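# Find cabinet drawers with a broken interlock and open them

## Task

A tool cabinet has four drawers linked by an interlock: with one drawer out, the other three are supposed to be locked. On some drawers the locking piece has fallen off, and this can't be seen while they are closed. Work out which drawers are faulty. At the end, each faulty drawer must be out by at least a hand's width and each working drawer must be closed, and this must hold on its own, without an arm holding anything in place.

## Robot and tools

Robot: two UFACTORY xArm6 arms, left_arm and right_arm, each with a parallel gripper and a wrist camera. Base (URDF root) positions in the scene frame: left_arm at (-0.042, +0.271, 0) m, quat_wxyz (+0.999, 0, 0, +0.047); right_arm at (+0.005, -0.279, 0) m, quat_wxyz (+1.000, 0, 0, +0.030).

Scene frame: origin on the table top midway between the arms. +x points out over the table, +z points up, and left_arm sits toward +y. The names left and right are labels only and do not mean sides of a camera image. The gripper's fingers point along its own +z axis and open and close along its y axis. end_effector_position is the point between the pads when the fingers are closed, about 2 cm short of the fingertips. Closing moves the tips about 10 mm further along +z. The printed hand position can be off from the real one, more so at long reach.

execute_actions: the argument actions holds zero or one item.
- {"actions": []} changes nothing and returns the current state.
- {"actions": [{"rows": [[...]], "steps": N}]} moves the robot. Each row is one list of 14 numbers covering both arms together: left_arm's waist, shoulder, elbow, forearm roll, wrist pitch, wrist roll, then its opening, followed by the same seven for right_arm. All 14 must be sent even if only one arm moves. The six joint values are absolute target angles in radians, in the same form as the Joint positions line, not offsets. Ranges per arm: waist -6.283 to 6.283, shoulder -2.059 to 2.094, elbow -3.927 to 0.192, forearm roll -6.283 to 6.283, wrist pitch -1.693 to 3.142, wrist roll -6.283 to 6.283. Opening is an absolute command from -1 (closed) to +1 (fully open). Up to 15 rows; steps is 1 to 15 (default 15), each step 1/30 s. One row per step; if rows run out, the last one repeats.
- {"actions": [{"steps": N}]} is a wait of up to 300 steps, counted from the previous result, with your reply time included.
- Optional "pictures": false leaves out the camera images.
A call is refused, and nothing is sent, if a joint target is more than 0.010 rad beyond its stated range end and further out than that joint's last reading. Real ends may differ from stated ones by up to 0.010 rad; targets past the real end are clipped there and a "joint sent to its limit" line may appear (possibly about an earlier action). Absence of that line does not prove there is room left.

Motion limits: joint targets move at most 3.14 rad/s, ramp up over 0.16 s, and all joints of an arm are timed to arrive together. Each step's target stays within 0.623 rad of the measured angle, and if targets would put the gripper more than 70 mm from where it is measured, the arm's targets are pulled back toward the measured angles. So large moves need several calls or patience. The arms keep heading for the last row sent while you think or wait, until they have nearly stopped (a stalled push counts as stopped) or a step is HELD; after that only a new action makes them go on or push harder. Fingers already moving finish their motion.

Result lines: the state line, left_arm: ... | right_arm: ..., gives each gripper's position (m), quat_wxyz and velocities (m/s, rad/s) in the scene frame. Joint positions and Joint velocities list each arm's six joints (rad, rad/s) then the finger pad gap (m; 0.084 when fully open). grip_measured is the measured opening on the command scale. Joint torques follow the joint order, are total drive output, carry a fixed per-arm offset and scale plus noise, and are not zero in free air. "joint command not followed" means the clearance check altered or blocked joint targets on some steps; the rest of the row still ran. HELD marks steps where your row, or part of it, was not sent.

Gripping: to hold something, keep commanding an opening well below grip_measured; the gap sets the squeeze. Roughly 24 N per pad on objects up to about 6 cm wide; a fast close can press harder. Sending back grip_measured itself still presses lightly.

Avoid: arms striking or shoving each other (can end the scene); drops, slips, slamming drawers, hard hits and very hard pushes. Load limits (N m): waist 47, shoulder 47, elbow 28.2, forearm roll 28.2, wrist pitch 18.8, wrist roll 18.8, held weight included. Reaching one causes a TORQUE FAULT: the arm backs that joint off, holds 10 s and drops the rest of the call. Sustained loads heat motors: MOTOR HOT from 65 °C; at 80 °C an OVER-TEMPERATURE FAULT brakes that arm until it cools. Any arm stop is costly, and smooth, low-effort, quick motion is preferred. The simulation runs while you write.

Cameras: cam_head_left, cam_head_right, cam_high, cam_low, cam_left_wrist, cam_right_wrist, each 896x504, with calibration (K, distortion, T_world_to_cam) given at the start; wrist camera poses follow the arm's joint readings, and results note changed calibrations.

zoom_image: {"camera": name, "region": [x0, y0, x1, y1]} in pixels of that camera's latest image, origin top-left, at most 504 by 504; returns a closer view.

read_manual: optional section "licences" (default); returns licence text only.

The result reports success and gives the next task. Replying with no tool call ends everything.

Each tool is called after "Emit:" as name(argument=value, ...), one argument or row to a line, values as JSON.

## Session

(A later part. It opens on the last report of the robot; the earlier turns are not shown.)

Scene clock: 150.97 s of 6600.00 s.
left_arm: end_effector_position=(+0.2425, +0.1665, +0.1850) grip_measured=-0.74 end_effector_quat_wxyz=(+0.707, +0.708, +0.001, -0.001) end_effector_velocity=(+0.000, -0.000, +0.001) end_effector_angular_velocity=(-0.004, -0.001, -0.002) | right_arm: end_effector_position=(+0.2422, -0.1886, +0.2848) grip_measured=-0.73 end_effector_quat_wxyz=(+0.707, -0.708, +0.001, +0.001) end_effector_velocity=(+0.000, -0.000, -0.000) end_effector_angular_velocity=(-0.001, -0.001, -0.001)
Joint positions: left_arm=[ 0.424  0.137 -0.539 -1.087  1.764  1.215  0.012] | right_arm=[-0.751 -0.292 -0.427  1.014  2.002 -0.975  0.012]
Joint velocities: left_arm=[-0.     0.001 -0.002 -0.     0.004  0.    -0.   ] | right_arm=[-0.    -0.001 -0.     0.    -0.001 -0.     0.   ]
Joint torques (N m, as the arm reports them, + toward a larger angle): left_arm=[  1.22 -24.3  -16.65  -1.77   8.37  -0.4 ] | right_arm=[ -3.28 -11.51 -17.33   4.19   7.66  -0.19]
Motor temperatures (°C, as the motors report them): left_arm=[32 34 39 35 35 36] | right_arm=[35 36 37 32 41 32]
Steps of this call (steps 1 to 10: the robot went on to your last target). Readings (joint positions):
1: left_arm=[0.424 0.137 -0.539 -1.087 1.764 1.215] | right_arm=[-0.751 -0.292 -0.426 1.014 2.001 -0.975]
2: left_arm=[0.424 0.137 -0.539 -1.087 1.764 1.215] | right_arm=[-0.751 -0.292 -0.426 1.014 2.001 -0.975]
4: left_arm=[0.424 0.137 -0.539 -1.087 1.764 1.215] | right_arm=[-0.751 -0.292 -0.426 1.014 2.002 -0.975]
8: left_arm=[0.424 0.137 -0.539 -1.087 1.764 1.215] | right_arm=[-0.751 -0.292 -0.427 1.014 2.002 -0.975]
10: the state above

Emit:
execute_actions(
  actions=[
    {"rows": [[0.4234,0.1469,-0.5429,-1.0873,1.7628,1.2223,-1,-0.7497,-0.2845,-0.4267,1.0123,1.9992,-0.9841,-1],[0.4234,0.1469,-0.5429,-1.0873,1.7628,1.2223,-1,-0.7497,-0.2845,-0.4267,1.0123,1.9992,-0.9841,-1],[0.4234,0.1469,-0.5429,-1.0873,1.7628,1.2223,-1,-0.7497,-0.2845,-0.4267,1.0123,1.9992,-0.9841,-1],[0.4248,0.1448,-0.54,-1.0858,1.7629,1.2233,-1,-0.7497,-0.2845,-0.4267,1.0123,1.9992,-0.9841,-1],[0.4277,0.1407,-0.5341,-1.0827,1.7631,1.2253,-1,-0.7497,-0.2845,-0.4267,1.0123,1.9992,-0.9841,-1],[0.4323,0.1345,-0.5254,-1.078,1.7635,1.2283,-1,-0.7497,-0.2845,-0.4267,1.0123,1.9992,-0.9841,-1],[0.4384,0.1262,-0.5139,-1.0716,1.764,1.2323,-1,-0.7497,-0.2845,-0.4267,1.0123,1.9992,-0.9841,-1],[0.4464,0.1158,-0.4995,-1.0633,1.7647,1.2372,-1,-0.7497,-0.2845,-0.4267,1.0123,1.9992,-0.9841,-1],[0.4548,0.1054,-0.4853,-1.0546,1.7656,1.2421,-1,-0.7497,-0.2845,-0.4267,1.0123,1.9992,-0.9841,-1],[0.4635,0.095,-0.4713,-1.0456,1.7665,1.247,-1,-0.7497,-0.2845,-0.4267,1.0123,1.9992,-0.9841,-1],[0.4726,0.0846,-0.4573,-1.0362,1.7676,1.2518,-1,-0.7497,-0.2845,-0.4267,1.0123,1.9992,-0.9841,-1],[0.482,0.0742,-0.4435,-1.0265,1.7688,1.2566,-1,-0.7497,-0.2845,-0.4267,1.0123,1.9992,-0.9841,-1],[0.4917,0.0638,-0.4298,-1.0165,1.77,1.2613,-1,-0.7497,-0.2845,-0.4267,1.0123,1.9992,-0.9841,-1],[0.5018,0.0533,-0.4162,-1.0062,1.7714,1.266,-1,-0.7497,-0.2845,-0.4267,1.0123,1.9992,-0.9841,-1],[0.5122,0.0429,-0.4028,-0.9955,1.7729,1.2707,-1,-0.7497,-0.2845,-0.4267,1.0123,1.9992,-0.9841,-1]], "steps": 15},
  ],
  pictures=false,
)

Emit:
execute_actions(
  actions=[
    {"rows": [[0.523,0.0325,-0.3895,-0.9845,1.7745,1.2753,-1,-0.7497,-0.2845,-0.4267,1.0123,1.9992,-0.9841,-1],[0.5341,0.022,-0.3763,-0.9731,1.7762,1.2799,-1,-0.7497,-0.2845,-0.4267,1.0123,1.9992,-0.9841,-1],[0.5456,0.0115,-0.3632,-0.9614,1.778,1.2844,-1,-0.7497,-0.2845,-0.4267,1.0123,1.9992,-0.9841,-1],[0.5574,0.0011,-0.3503,-0.9494,1.7799,1.2889,-1,-0.7497,-0.2845,-0.4267,1.0123,1.9992,-0.9841,-1],[0.5695,-0.0094,-0.3375,-0.937,1.7819,1.2934,-1,-0.7497,-0.2845,-0.4267,1.0123,1.9992,-0.9841,-1],[0.582,-0.0199,-0.3248,-0.9243,1.7841,1.2978,-1,-0.7497,-0.2845,-0.4267,1.0123,1.9992,-0.9841,-1],[0.5948,-0.0304,-0.3123,-0.9113,1.7863,1.3022,-1,-0.7497,-0.2845,-0.4267,1.0123,1.9992,-0.9841,-1],[0.608,-0.0409,-0.2999,-0.898,1.7886,1.3065,-1,-0.7497,-0.2845,-0.4267,1.0123,1.9992,-0.9841,-1],[0.6215,-0.0515,-0.2876,-0.8843,1.7911,1.3108,-1,-0.7497,-0.2845,-0.4267,1.0123,1.9992,-0.9841,-1],[0.6354,-0.062,-0.2754,-0.8703,1.7936,1.3151,-1,-0.7497,-0.2845,-0.4267,1.0123,1.9992,-0.9841,-1],[0.6496,-0.0725,-0.2634,-0.8559,1.7963,1.3193,-1,-0.7497,-0.2845,-0.4267,1.0123,1.9992,-0.9841,-1],[0.6641,-0.0831,-0.2515,-0.8412,1.7991,1.3235,-1,-0.7497,-0.2845,-0.4267,1.0123,1.9992,-0.9841,-1],[0.679,-0.0937,-0.2397,-0.8262,1.8019,1.3276,-1,-0.7497,-0.2845,-0.4267,1.0123,1.9992,-0.9841,-1],[0.6942,-0.1042,-0.228,-0.8108,1.8049,1.3317,-1,-0.7497,-0.2845,-0.4267,1.0123,1.9992,-0.9841,-1],[0.7098,-0.1148,-0.2165,-0.7951,1.808,1.3358,-1,-0.7497,-0.2845,-0.4267,1.0123,1.9992,-0.9841,-1]], "steps": 15},
  ],
  pictures=false,
)

Emit:
execute_actions(
  actions=[
    {"steps": 10},
  ],
)

Scene clock: 174.63 s of 6600.00 s.
left_arm: end_effector_position=(+0.2109, +0.1668, +0.1842) grip_measured=-0.74 end_effector_quat_wxyz=(+0.708, +0.707, -0.000, +0.001) end_effector_velocity=(-0.149, +0.001, -0.001) end_effector_angular_velocity=(-0.001, +0.006, -0.003) | right_arm: end_effector_position=(+0.2427, -0.1889, +0.2841) grip_measured=-0.74 end_effector_quat_wxyz=(+0.707, -0.707, -0.001, -0.001) end_effector_velocity=(-0.000, +0.000, -0.001) end_effector_angular_velocity=(-0.000, +0.002, -0.001)
Joint positions: left_arm=[ 0.479  0.077 -0.451 -1.031  1.771  1.255  0.012] | right_arm=[-0.75  -0.285 -0.429  1.014  2.002 -0.984  0.012]
Joint velocities: left_arm=[ 0.277 -0.303  0.409  0.289  0.035  0.139  0.   ] | right_arm=[ 0.     0.001  0.002 -0.001 -0.002 -0.001 -0.   ]
Joint torques (N m, as the arm reports them, + toward a larger angle): left_arm=[  6.35 -18.36 -15.62   0.18   3.    -0.23] | right_arm=[ -5.8   -8.89 -16.62   2.86   1.74  -0.31]
Motor temperatures (°C, as the motors report them): left_arm=[32 35 41 35 39 36] | right_arm=[35 36 44 33 46 32]
Steps of this call (steps 1 to 15: the robot went on to your last target; steps 16 to 90: nothing new was sent; then 20.17 s passed at rest; steps 91 to 105: all 15 steps of this action). Readings (joint positions):
91: left_arm=[0.425 0.136 -0.540 -1.087 1.764 1.215] | right_arm=[-0.751 -0.293 -0.428 1.014 2.002 -0.976]
92: left_arm=[0.424 0.138 -0.541 -1.087 1.764 1.217] | right_arm=[-0.751 -0.292 -0.428 1.013 2.002 -0.977]
94: left_arm=[0.424 0.142 -0.543 -1.088 1.766 1.220] | right_arm=[-0.750 -0.288 -0.429 1.013 2.002 -0.981]
98: left_arm=[0.429 0.136 -0.534 -1.085 1.765 1.226] | right_arm=[-0.750 -0.286 -0.429 1.013 2.003 -0.984]
105: the state above

Scene clock: 175.13 s of 6600.00 s.
left_arm: end_effector_position=(+0.1349, +0.1670, +0.1837) grip_measured=-0.74 end_effector_quat_wxyz=(+0.708, +0.706, +0.000, -0.000) end_effector_velocity=(-0.147, -0.000, -0.001) end_effector_angular_velocity=(+0.001, +0.005, +0.003) | right_arm: end_effector_position=(+0.2426, -0.1889, +0.2837) grip_measured=-0.74 end_effector_quat_wxyz=(+0.707, -0.707, -0.001, -0.001) end_effector_velocity=(+0.000, -0.000, -0.000) end_effector_angular_velocity=(-0.001, +0.000, +0.000)
Joint positions: left_arm=[ 0.658 -0.078 -0.256 -0.848  1.799  1.321  0.012] | right_arm=[-0.75  -0.285 -0.428  1.013  2.001 -0.984  0.012]
Joint velocities: left_arm=[ 0.434 -0.31   0.351  0.437  0.078  0.123  0.   ] | right_arm=[ 0.     0.001 -0.    -0.001 -0.001 -0.    -0.   ]
Joint torques (N m, as the arm reports them, + toward a larger angle): left_arm=[  6.15 -12.56 -18.86   0.61   0.18  -0.33] | right_arm=[ -4.46  -7.71 -13.4    1.44  -1.07  -0.21]
Motor temperatures (°C, as the motors report them): left_arm=[32 35 41 35 39 36] | right_arm=[35 36 44 33 46 32]
Steps of this call (steps 1 to 15: all 15 steps of this action). Readings (joint positions):
1: left_arm=[0.489 0.067 -0.437 -1.021 1.773 1.259] | right_arm=[-0.750 -0.285 -0.429 1.014 2.002 -0.984]
2: left_arm=[0.499 0.057 -0.423 -1.011 1.774 1.264] | right_arm=[-0.750 -0.285 -0.429 1.014 2.002 -0.984]
4: left_arm=[0.519 0.036 -0.396 -0.989 1.777 1.273] | right_arm=[-0.750 -0.285 -0.429 1.014 2.002 -0.984]
8: left_arm=[0.565 -0.005 -0.343 -0.942 1.784 1.291] | right_arm=[-0.750 -0.285 -0.428 1.013 2.001 -0.984]
15: the state above

Scene clock: 175.47 s of 6600.00 s.
left_arm: end_effector_position=(+0.1185, +0.1669, +0.1836) grip_measured=-0.74 end_effector_quat_wxyz=(+0.708, +0.707, +0.000, -0.000) end_effector_velocity=(-0.002, +0.000, +0.000) end_effector_angular_velocity=(+0.002, -0.002, -0.002) | right_arm: end_effector_position=(+0.2426, -0.1889, +0.2835) grip_measured=-0.74 end_effector_quat_wxyz=(+0.707, -0.707, -0.000, -0.001) end_effector_velocity=(-0.000, +0.000, -0.001) end_effector_angular_velocity=(-0.001, +0.002, -0.001)
Joint positions: left_arm=[ 0.709 -0.114 -0.217 -0.797  1.809  1.336  0.012] | right_arm=[-0.75  -0.285 -0.428  1.013  2.    -0.984  0.012]
Joint velocities: left_arm=[ 0.006 -0.006  0.004  0.008  0.001  0.002  0.   ] | right_arm=[ 0.     0.     0.002 -0.001 -0.002 -0.    -0.   ]
Joint torques (N m, as the arm reports them, + toward a larger angle): left_arm=[  4.27 -11.43 -18.31   0.78  -0.59  -0.41] | right_arm=[ -3.43  -6.79 -11.81   0.77  -2.17  -0.21]
Motor temperatures (°C, as the motors report them): left_arm=[32 35 41 35 39 36] | right_arm=[35 36 43 33 46 32]
Steps of this call (steps 1 to 10: the robot went on to your last target). Readings (joint positions):
1: left_arm=[0.672 -0.088 -0.245 -0.833 1.802 1.325] | right_arm=[-0.750 -0.285 -0.428 1.013 2.001 -0.984]
2: left_arm=[0.685 -0.097 -0.235 -0.820 1.805 1.329] | right_arm=[-0.750 -0.285 -0.428 1.013 2.001 -0.984]
4: left_arm=[0.701 -0.108 -0.223 -0.804 1.807 1.333] | right_arm=[-0.750 -0.285 -0.428 1.013 2.001 -0.984]
8: left_arm=[0.708 -0.114 -0.218 -0.797 1.808 1.335] | right_arm=[-0.750 -0.285 -0.428 1.013 2.000 -0.984]
10: the state above
camera_calibration (this result's frames):
cam_left_wrist: T_world_to_cam=[[0.000494649, -0.00401516, 0.999992, -0.151842], [-0.999922, 0.0124817, 0.000544731, 0.17814], [-0.0124838, -0.999914, -0.00400867, 0.300941], [0, 0, 0, 1]] pos_world=[0.181958, 0.298082, 0.15295]
cam_right_wrist: T_world_to_cam=[[0.0103728, -0.0122565, -0.999871, 0.310302], [-0.999935, 0.00458634, -0.0104297, 0.312119], [0.00471358, 0.999914, -0.0122081, 0.323883], [0, 0, 0, 1]] pos_world=[0.307353, -0.321483, 0.317471]

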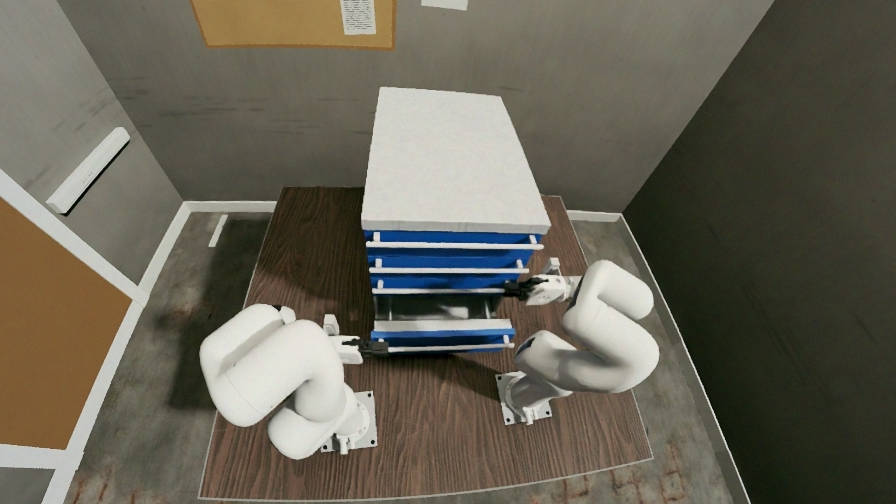

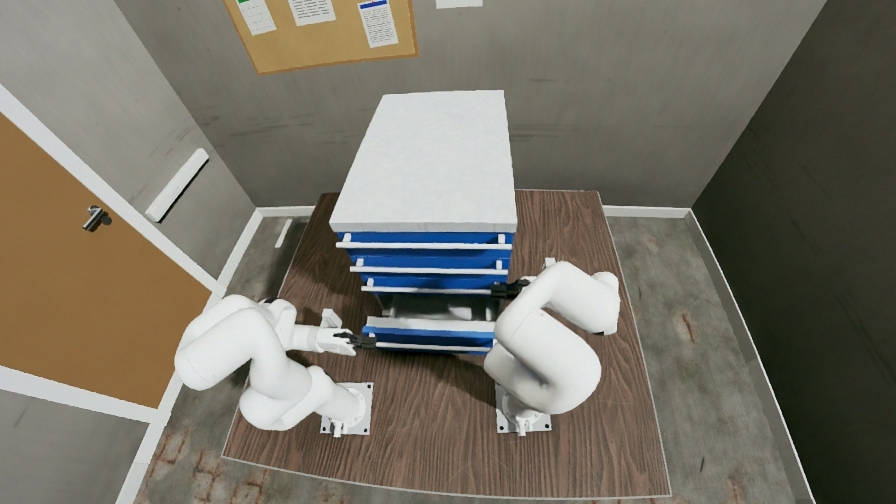

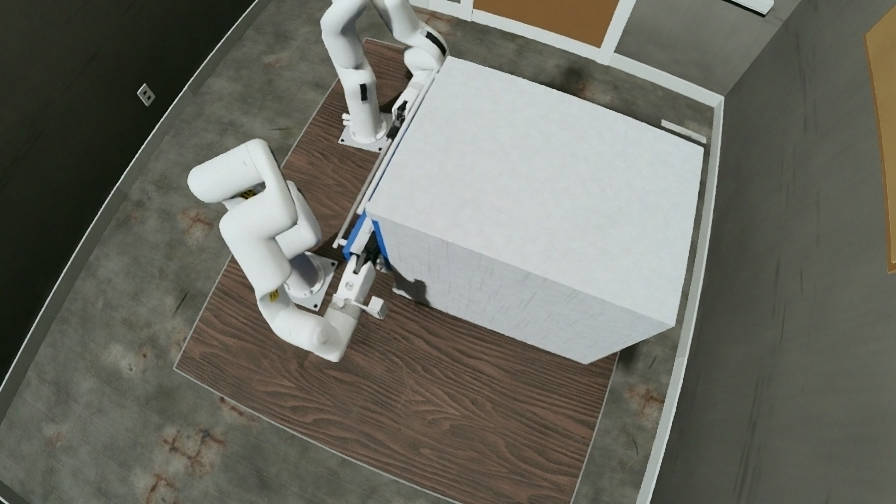

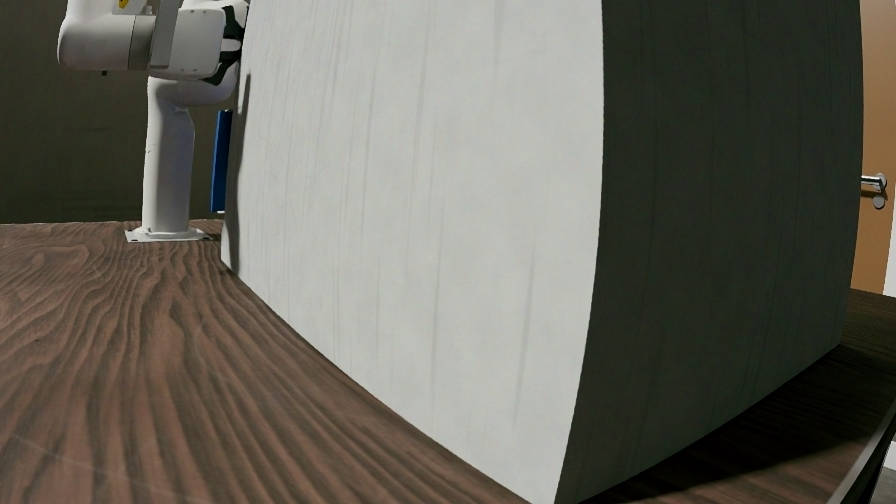

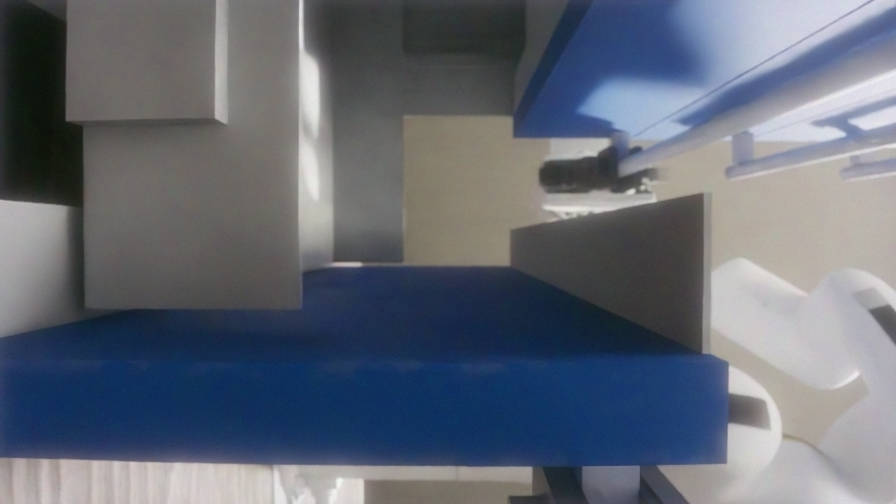

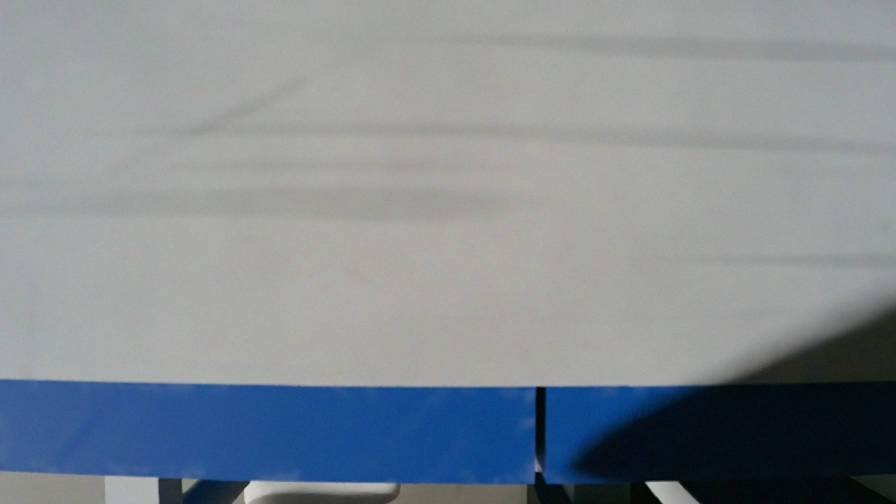

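Emit:
execute_actions(
  actions=[
    {"rows": [[0.7098,-0.1148,-0.2165,-0.7951,1.808,1.3358,-1,-0.7501,-0.2874,-0.4272,1.0132,2.0012,-0.9811,-1],[0.7098,-0.1148,-0.2165,-0.7951,1.808,1.3358,-1,-0.7549,-0.2933,-0.4221,1.0094,2.0044,-0.9817,-1],[0.7098,-0.1148,-0.2165,-0.7951,1.808,1.3358,-1,-0.7549,-0.2933,-0.4221,1.0094,2.0044,-0.9817,-1],[0.7098,-0.1148,-0.2165,-0.7951,1.808,1.3358,-1,-0.7598,-0.2993,-0.4171,1.0055,2.0076,-0.9824,-1],[0.7098,-0.1148,-0.2165,-0.7951,1.808,1.3358,-1,-0.7598,-0.2993,-0.4171,1.0055,2.0076,-0.9824,-1],[0.7098,-0.1148,-0.2165,-0.7951,1.808,1.3358,-1,-0.7647,-0.3052,-0.4122,1.0015,2.0109,-0.9831,-1],[0.7098,-0.1148,-0.2165,-0.7951,1.808,1.3358,-1,-0.7647,-0.3052,-0.4122,1.0015,2.0109,-0.9831,-1],[0.7098,-0.1148,-0.2165,-0.7951,1.808,1.3358,-1,-0.7697,-0.3111,-0.4072,0.9975,2.0142,-0.9839,-1],[0.7098,-0.1148,-0.2165,-0.7951,1.808,1.3358,-1,-0.7697,-0.3111,-0.4072,0.9975,2.0142,-0.9839,-1],[0.7098,-0.1148,-0.2165,-0.7951,1.808,1.3358,-1,-0.7748,-0.317,-0.4024,0.9934,2.0176,-0.9847,-1],[0.7098,-0.1148,-0.2165,-0.7951,1.808,1.3358,-1,-0.7748,-0.317,-0.4024,0.9934,2.0176,-0.9847,-1],[0.7098,-0.1148,-0.2165,-0.7951,1.808,1.3358,-1,-0.7799,-0.3229,-0.3975,0.9892,2.021,-0.9856,-1]], "steps": 15},
  ],
)

Scene clock: 192.20 s of 6600.00 s.
left_arm: end_effector_position=(+0.1180, +0.1669, +0.1834) grip_measured=-0.73 end_effector_quat_wxyz=(+0.707, +0.707, +0.000, -0.000) end_effector_velocity=(+0.001, +0.001, -0.001) end_effector_angular_velocity=(+0.006, -0.001, +0.001) | right_arm: end_effector_position=(+0.2340, -0.1893, +0.2837) grip_measured=-0.74 end_effector_quat_wxyz=(+0.706, -0.708, +0.003, -0.003) end_effector_velocity=(-0.014, -0.002, +0.001) end_effector_angular_velocity=(+0.004, -0.001, -0.013)
Joint positions: left_arm=[ 0.71  -0.115 -0.217 -0.795  1.808  1.336  0.012] | right_arm=[-0.777 -0.319 -0.401  0.997  2.012 -0.985  0.012]
Joint velocities: left_arm=[-0.     0.    -0.002  0.    -0.005 -0.     0.   ] | right_arm=[-0.05  -0.047  0.039 -0.029  0.028 -0.007  0.   ]
Joint torques (N m, as the arm reports them, + toward a larger angle): left_arm=[  3.4  -10.53 -16.53   1.21  -2.48  -0.4 ] | right_arm=[ 0.02 -7.04 -7.07 -4.32  4.68 -0.18]
Motor temperatures (°C, as the motors report them): left_arm=[32 34 40 35 38 36] | right_arm=[35 35 38 33 45 32]
Steps of this call (steps 1 to 30: the robot went on to your last target; steps 31 to 90: nothing new was sent; then 13.23 s passed at rest; steps 91 to 105: all 15 steps of this action). Readings (joint positions):
91: left_arm=[0.710 -0.115 -0.217 -0.795 1.808 1.336] | right_arm=[-0.750 -0.285 -0.427 1.012 2.000 -0.984]
92: left_arm=[0.710 -0.115 -0.217 -0.795 1.808 1.336] | right_arm=[-0.750 -0.285 -0.427 1.012 2.000 -0.983]
94: left_arm=[0.710 -0.115 -0.217 -0.795 1.808 1.336] | right_arm=[-0.752 -0.289 -0.424 1.012 2.000 -0.982]
98: left_arm=[0.710 -0.115 -0.217 -0.795 1.808 1.336] | right_arm=[-0.760 -0.300 -0.416 1.005 2.005 -0.983]
105: the state above
camera_calibration (this result's frames):
cam_left_wrist: T_world_to_cam=[[0.000727686, -0.00472877, 0.999989, -0.15155], [-0.999915, 0.0130512, 0.000789349, 0.177539], [-0.0130548, -0.999904, -0.00471887, 0.301112], [0, 0, 0, 1]] pos_world=[0.181565, 0.29805, 0.152829]
cam_right_wrist: T_world_to_cam=[[0.00980353, -0.0149449, -0.99984, 0.310187], [-0.999864, 0.0131154, -0.00999981, 0.305025], [0.0132627, 0.999802, -0.0148143, 0.323045], [0, 0, 0, 1]] pos_world=[0.297659, -0.322345, 0.317973]

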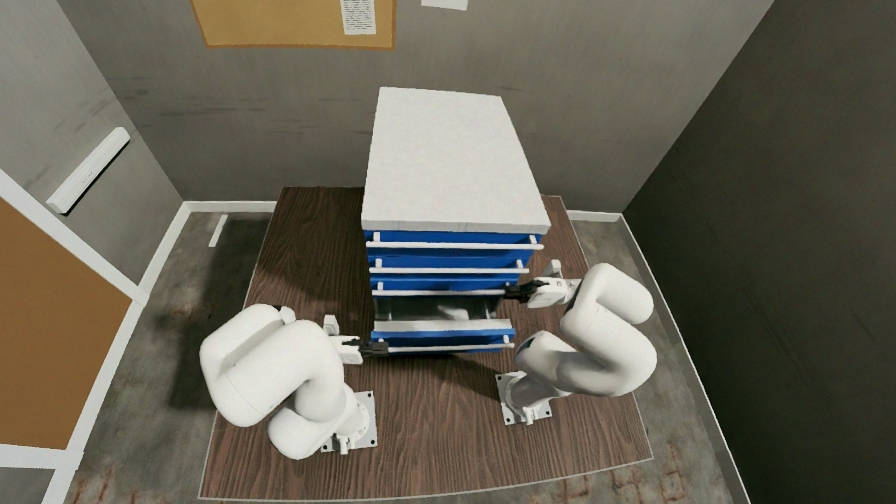

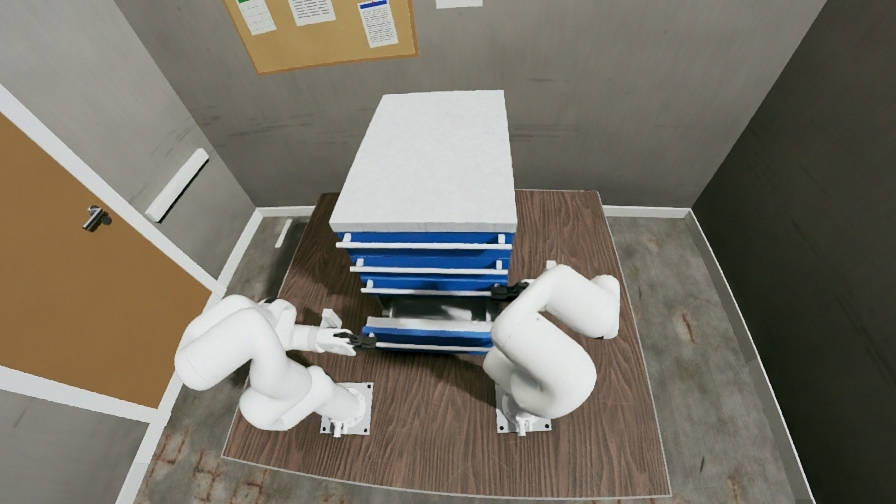

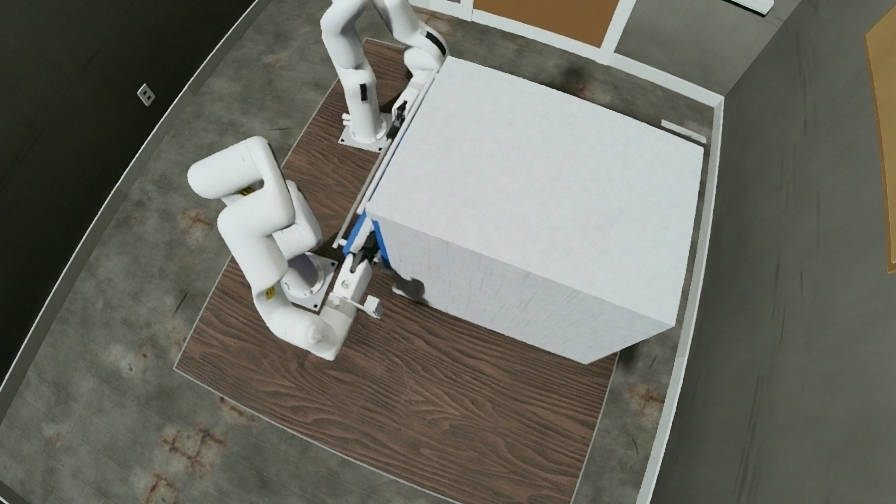

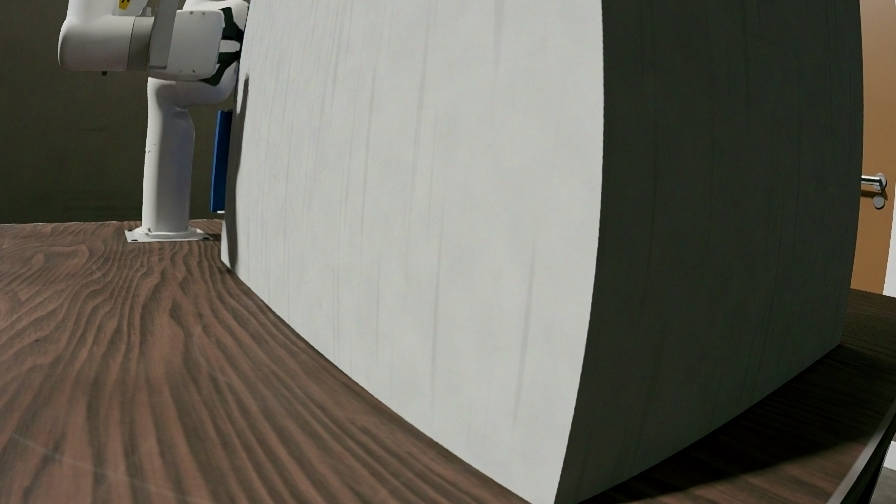

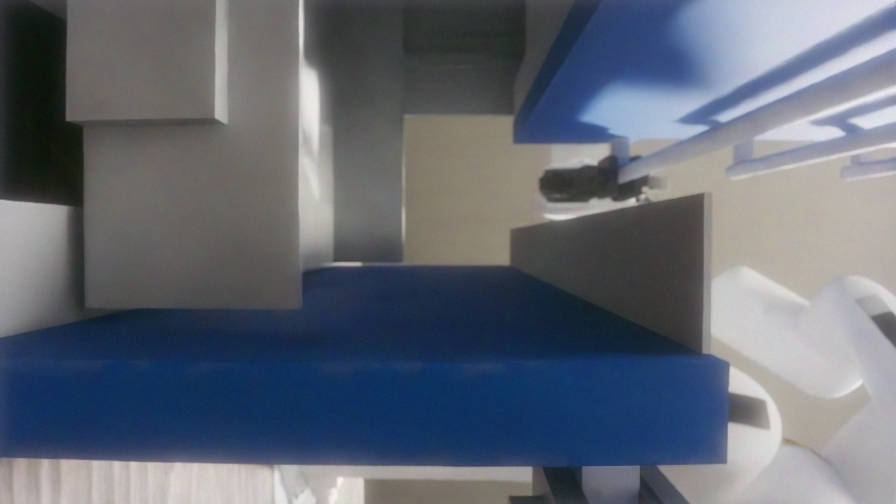

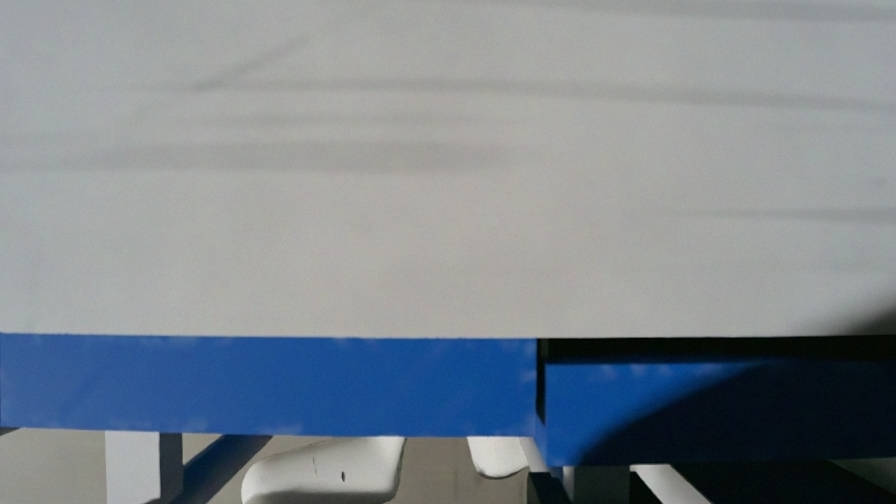

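Emit:
execute_actions(
  actions=[
    {"rows": [[0.6942,-0.1092,-0.227,-0.8108,1.8074,1.3287,-1,-0.7672,-0.3082,-0.4097,0.9995,2.0126,-0.9835,-1],[0.679,-0.0987,-0.2387,-0.8262,1.8044,1.3246,-1,-0.7672,-0.3082,-0.4097,0.9995,2.0126,-0.9835,-1],[0.6641,-0.0881,-0.2505,-0.8412,1.8016,1.3205,-1,-0.7672,-0.3082,-0.4097,0.9995,2.0126,-0.9835,-1],[0.6496,-0.0775,-0.2624,-0.8559,1.7988,1.3163,-1,-0.7672,-0.3082,-0.4097,0.9995,2.0126,-0.9835,-1],[0.6354,-0.067,-0.2744,-0.8703,1.7961,1.3121,-1,-0.7672,-0.3082,-0.4097,0.9995,2.0126,-0.9835,-1],[0.6215,-0.0565,-0.2866,-0.8843,1.7936,1.3078,-1,-0.7672,-0.3082,-0.4097,0.9995,2.0126,-0.9835,-1],[0.608,-0.0459,-0.2989,-0.898,1.7911,1.3035,-1,-0.7672,-0.3082,-0.4097,0.9995,2.0126,-0.9835,-1],[0.5948,-0.0354,-0.3113,-0.9113,1.7888,1.2992,-1,-0.7672,-0.3082,-0.4097,0.9995,2.0126,-0.9835,-0.3],[0.582,-0.0249,-0.3238,-0.9243,1.7866,1.2948,-1,-0.7672,-0.3082,-0.4097,0.9995,2.0126,-0.9835,-0.3],[0.5695,-0.0144,-0.3365,-0.937,1.7844,1.2904,-1,-0.7672,-0.3082,-0.4097,0.9995,2.0126,-0.9835,-0.3],[0.5574,-0.0039,-0.3493,-0.9494,1.7824,1.2859,-1,-0.7672,-0.3082,-0.4097,0.9995,2.0126,-0.9835,-0.3],[0.5456,0.0065,-0.3622,-0.9614,1.7805,1.2814,-1,-0.7672,-0.3082,-0.4097,0.9995,2.0126,-0.9835,-0.3],[0.5341,0.017,-0.3753,-0.9731,1.7787,1.2769,-1,-0.7501,-0.2874,-0.4272,1.0132,2.0012,-0.9811,-0.3],[0.523,0.0275,-0.3885,-0.9845,1.777,1.2723,-1,-0.7501,-0.2874,-0.4272,1.0132,2.0012,-0.9811,-0.3],[0.5122,0.0379,-0.4018,-0.9955,1.7754,1.2677,-1,-0.7501,-0.2874,-0.4272,1.0132,2.0012,-0.9811,-0.3]], "steps": 15},
  ],
  pictures=false,
)

Emit:
execute_actions(
  actions=[
    {"rows": [[0.5018,0.0483,-0.4152,-1.0062,1.7739,1.263,-1,-0.7501,-0.2874,-0.4272,1.0132,2.0012,-0.9811,-0.3],[0.4917,0.0588,-0.4288,-1.0165,1.7725,1.2583,-1,-0.7501,-0.2874,-0.4272,1.0132,2.0012,-0.9811,-0.3],[0.482,0.0692,-0.4425,-1.0265,1.7713,1.2536,-1,-0.7501,-0.2874,-0.4272,1.0132,2.0012,-0.9811,-0.3],[0.4726,0.0796,-0.4563,-1.0362,1.7701,1.2488,-1,-0.7501,-0.2874,-0.4272,1.0132,2.0012,-0.9811,-0.3],[0.4635,0.09,-0.4703,-1.0456,1.769,1.244,-1,-0.7501,-0.2874,-0.4272,1.0132,2.0012,-0.9811,-0.3],[0.4548,0.1004,-0.4843,-1.0546,1.7681,1.2391,-1,-0.7501,-0.2874,-0.4272,1.0132,2.0012,-0.9811,-0.4],[0.4464,0.1108,-0.4985,-1.0633,1.7672,1.2342,-1,-0.7501,-0.2874,-0.4272,1.0132,2.0012,-0.9811,-0.5],[0.4384,0.1212,-0.5129,-1.0716,1.7665,1.2293,-1,-0.7501,-0.2874,-0.4272,1.0132,2.0012,-0.9811,-0.58],[0.4323,0.1295,-0.5244,-1.078,1.766,1.2253,-1,-0.7501,-0.2874,-0.4272,1.0132,2.0012,-0.9811,-0.65],[0.4277,0.1357,-0.5331,-1.0827,1.7656,1.2223,-1,-0.7501,-0.2874,-0.4272,1.0132,2.0012,-0.9811,-0.72],[0.4248,0.1398,-0.539,-1.0858,1.7654,1.2203,-1,-0.7501,-0.2874,-0.4272,1.0132,2.0012,-0.9811,-0.8],[0.4234,0.1419,-0.5419,-1.0873,1.7653,1.2193,-1,-0.7501,-0.2874,-0.4272,1.0132,2.0012,-0.9811,-0.9],[0.422,0.144,-0.5448,-1.0888,1.7652,1.2183,-1,-0.7501,-0.2874,-0.4272,1.0132,2.0012,-0.9811,-1]], "steps": 15},
  ],
  pictures=false,
)

Emit:
execute_actions(
  actions=[
    {"steps": 8},
  ],
)

Scene clock: 210.00 s of 6600.00 s.
left_arm: end_effector_position=(+0.1756, +0.1670, +0.1839) grip_measured=-0.74 end_effector_quat_wxyz=(+0.707, +0.708, -0.000, -0.000) end_effector_velocity=(+0.152, -0.000, +0.001) end_effector_angular_velocity=(+0.004, -0.006, +0.005) | right_arm: end_effector_position=(+0.2372, -0.1872, +0.2839) grip_measured=-0.33 end_effector_quat_wxyz=(+0.708, -0.706, -0.000, +0.002) end_effector_velocity=(+0.057, -0.010, +0.001) end_effector_angular_velocity=(-0.028, -0.029, -0.018)
Joint positions: left_arm=[ 0.551  0.002 -0.357 -0.955  1.78   1.283  0.012] | right_arm=[-0.757 -0.299 -0.414  1.005  2.009 -0.982  0.029]
Joint velocities: left_arm=[-0.347  0.311 -0.392 -0.357 -0.057 -0.134 -0.   ] | right_arm=[ 0.104  0.148 -0.153  0.097 -0.088  0.016  0.012]
Joint torques (N m, as the arm reports them, + toward a larger angle): left_arm=[  5.78 -15.43 -18.97  -1.28   0.09  -0.29] | right_arm=[ -3.02  -8.13 -12.02   1.54   1.66  -0.34]
Motor temperatures (°C, as the motors report them): left_arm=[32 34 40 35 37 36] | right_arm=[35 35 36 33 48 32]
Steps of this call (steps 1 to 15: the robot went on to your last target; steps 16 to 90: nothing new was sent; then 14.30 s passed at rest; steps 91 to 105: all 15 steps of this action). Readings (joint positions):
91: left_arm=[0.709 -0.115 -0.217 -0.795 1.808 1.336] | right_arm=[-0.780 -0.323 -0.398 0.992 2.017 -0.986]
92: left_arm=[0.707 -0.113 -0.219 -0.797 1.808 1.334] | right_arm=[-0.778 -0.320 -0.400 0.993 2.017 -0.985]
94: left_arm=[0.691 -0.105 -0.229 -0.812 1.805 1.329] | right_arm=[-0.772 -0.314 -0.404 0.993 2.018 -0.984]
98: left_arm=[0.641 -0.070 -0.269 -0.863 1.796 1.314] | right_arm=[-0.768 -0.309 -0.406 0.995 2.017 -0.984]
105: the state above

Scene clock: 210.50 s of 6600.00 s.
left_arm: end_effector_position=(+0.2414, +0.1669, +0.1843) grip_measured=-0.74 end_effector_quat_wxyz=(+0.707, +0.708, -0.001, +0.000) end_effector_velocity=(+0.044, +0.000, +0.000) end_effector_angular_velocity=(+0.002, -0.004, +0.009) | right_arm: end_effector_position=(+0.2423, -0.1886, +0.2839) grip_measured=-0.74 end_effector_quat_wxyz=(+0.707, -0.707, -0.000, +0.000) end_effector_velocity=(-0.000, -0.000, +0.000) end_effector_angular_velocity=(+0.000, -0.000, +0.000)
Joint positions: left_arm=[ 0.427  0.138 -0.537 -1.084  1.764  1.221  0.012] | right_arm=[-0.75  -0.288 -0.427  1.013  2.001 -0.981  0.012]
Joint velocities: left_arm=[-0.065  0.084 -0.119 -0.077 -0.011 -0.041 -0.   ] | right_arm=[-0.     0.    -0.001 -0.     0.001  0.    -0.   ]
Joint torques (N m, as the arm reports them, + toward a larger angle): left_arm=[  5.15 -20.84 -15.3   -0.84   2.34  -0.11] | right_arm=[ -2.46  -8.09 -12.56   1.45   1.33  -0.06]
Motor temperatures (°C, as the motors report them): left_arm=[32 34 40 35 37 36] | right_arm=[35 35 36 33 48 32]
Steps of this call (steps 1 to 15: all 15 steps of this action). Readings (joint positions):
1: left_arm=[0.540 0.012 -0.370 -0.967 1.778 1.279] | right_arm=[-0.754 -0.295 -0.418 1.008 2.007 -0.982]
2: left_arm=[0.529 0.023 -0.383 -0.978 1.777 1.274] | right_arm=[-0.752 -0.292 -0.421 1.010 2.005 -0.982]
4: left_arm=[0.508 0.043 -0.410 -1.000 1.773 1.265] | right_arm=[-0.750 -0.289 -0.425 1.012 2.003 -0.981]
8: left_arm=[0.469 0.085 -0.465 -1.040 1.768 1.246] | right_arm=[-0.750 -0.288 -0.426 1.013 2.002 -0.981]
15: the state above

Scene clock: 210.77 s of 6600.00 s.
left_arm: end_effector_position=(+0.2432, +0.1668, +0.1844) grip_measured=-0.74 end_effector_quat_wxyz=(+0.707, +0.707, -0.000, -0.001) end_effector_velocity=(+0.001, -0.000, +0.001) end_effector_angular_velocity=(-0.002, -0.001, -0.001) | right_arm: end_effector_position=(+0.2423, -0.1886, +0.2839) grip_measured=-0.74 end_effector_quat_wxyz=(+0.707, -0.707, +0.000, +0.000) end_effector_velocity=(+0.001, -0.000, +0.001) end_effector_angular_velocity=(-0.000, -0.001, -0.000)
Joint positions: left_arm=[ 0.424  0.144 -0.544 -1.087  1.765  1.218  0.012] | right_arm=[-0.75  -0.287 -0.427  1.013  2.001 -0.981  0.012]
Joint velocities: left_arm=[-0.001  0.001 -0.003 -0.002  0.002 -0.001  0.   ] | right_arm=[ 0.     0.    -0.003  0.001  0.001  0.001  0.   ]
Joint torques (N m, as the arm reports them, + toward a larger angle): left_arm=[ -0.74 -19.55 -17.8   -3.73   1.75  -0.28] | right_arm=[ -2.5   -8.12 -12.71   1.66   1.46  -0.25]
Motor temperatures (°C, as the motors report them): left_arm=[32 34 40 35 37 36] | right_arm=[35 35 36 33 48 32]
Steps of this call (steps 1 to 8: the robot went on to your last target). Readings (joint positions):
1: left_arm=[0.425 0.140 -0.541 -1.086 1.764 1.220] | right_arm=[-0.750 -0.288 -0.427 1.013 2.001 -0.981]
2: left_arm=[0.424 0.142 -0.542 -1.087 1.764 1.220] | right_arm=[-0.750 -0.287 -0.427 1.013 2.001 -0.981]
4: left_arm=[0.424 0.143 -0.543 -1.087 1.765 1.219] | right_arm=[-0.750 -0.287 -0.427 1.013 2.001 -0.981]
8: the state above
camera_calibration (this result's frames):
cam_left_wrist: T_world_to_cam=[[0.000235142, -0.00544271, 0.999985, -0.152417], [-0.999901, 0.0140803, 0.000311758, 0.302683], [-0.0140818, -0.999886, -0.00543885, 0.303054], [0, 0, 0, 1]] pos_world=[0.306956, 0.297928, 0.153969]
cam_right_wrist: T_world_to_cam=[[0.00887093, -0.0126234, -0.999881, 0.311019], [-0.999951, 0.0041771, -0.00892429, 0.311343], [0.00428926, 0.999912, -0.0125857, 0.323875], [0, 0, 0, 1]] pos_world=[0.307179, -0.321221, 0.317837]

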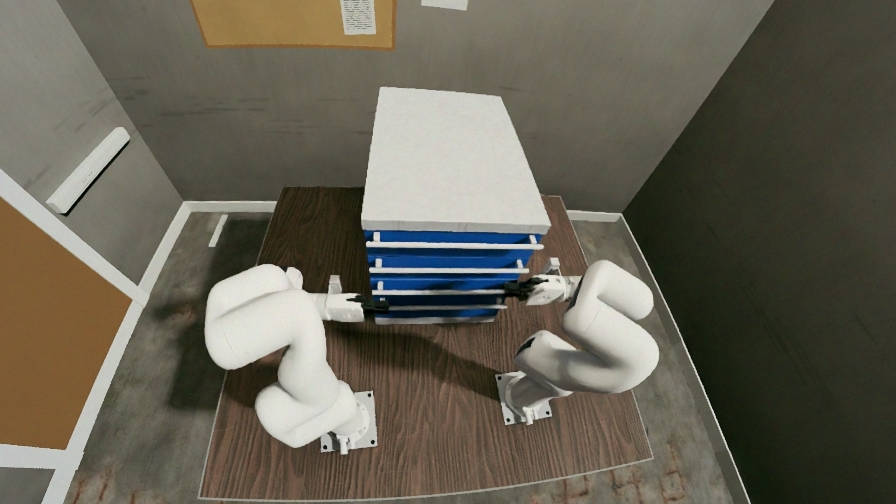

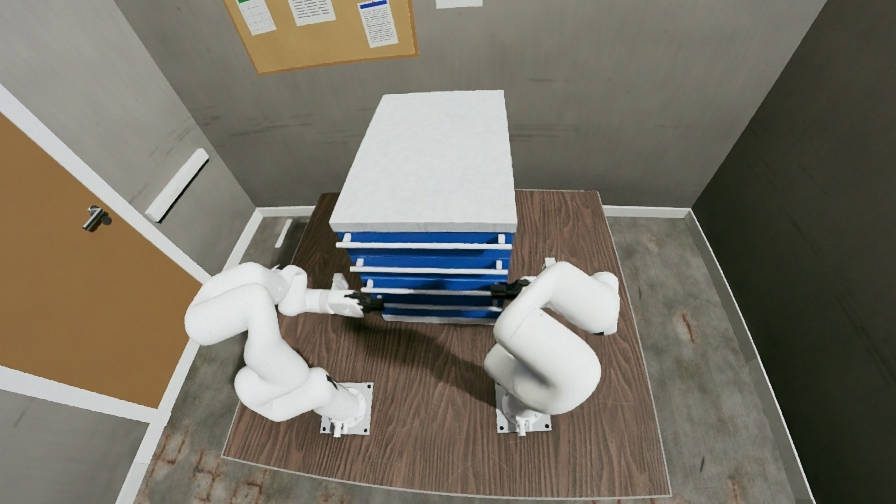

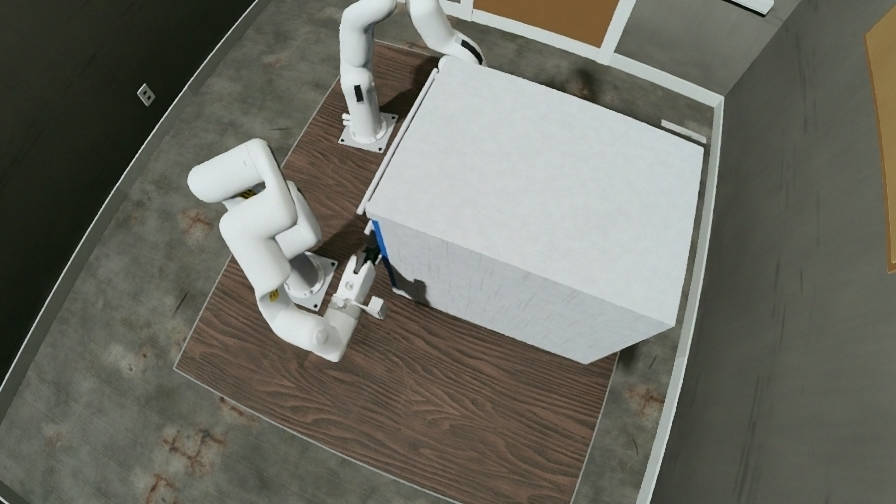

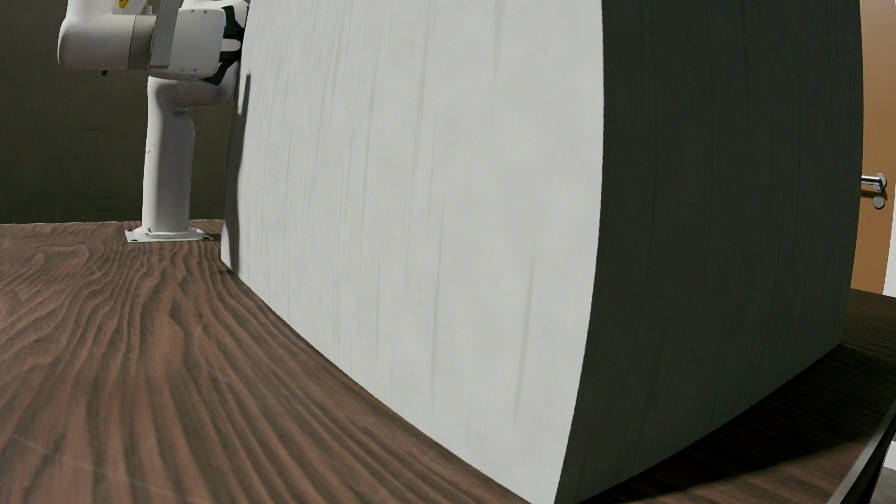

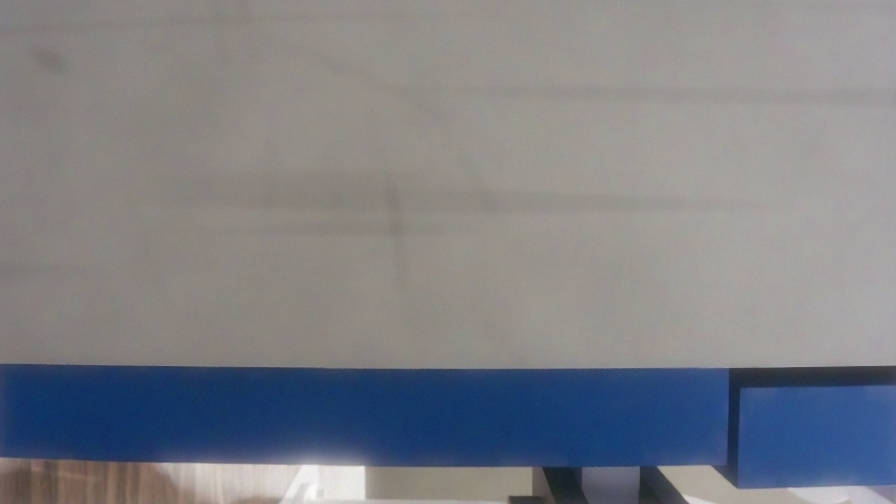

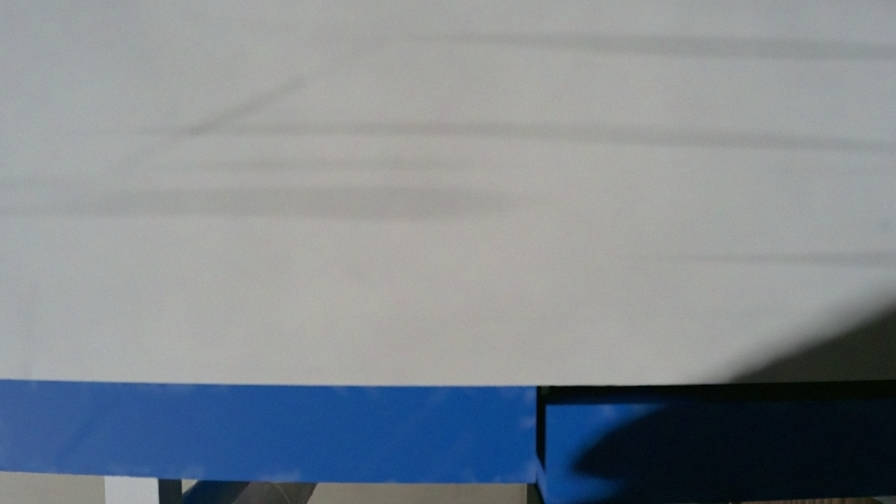

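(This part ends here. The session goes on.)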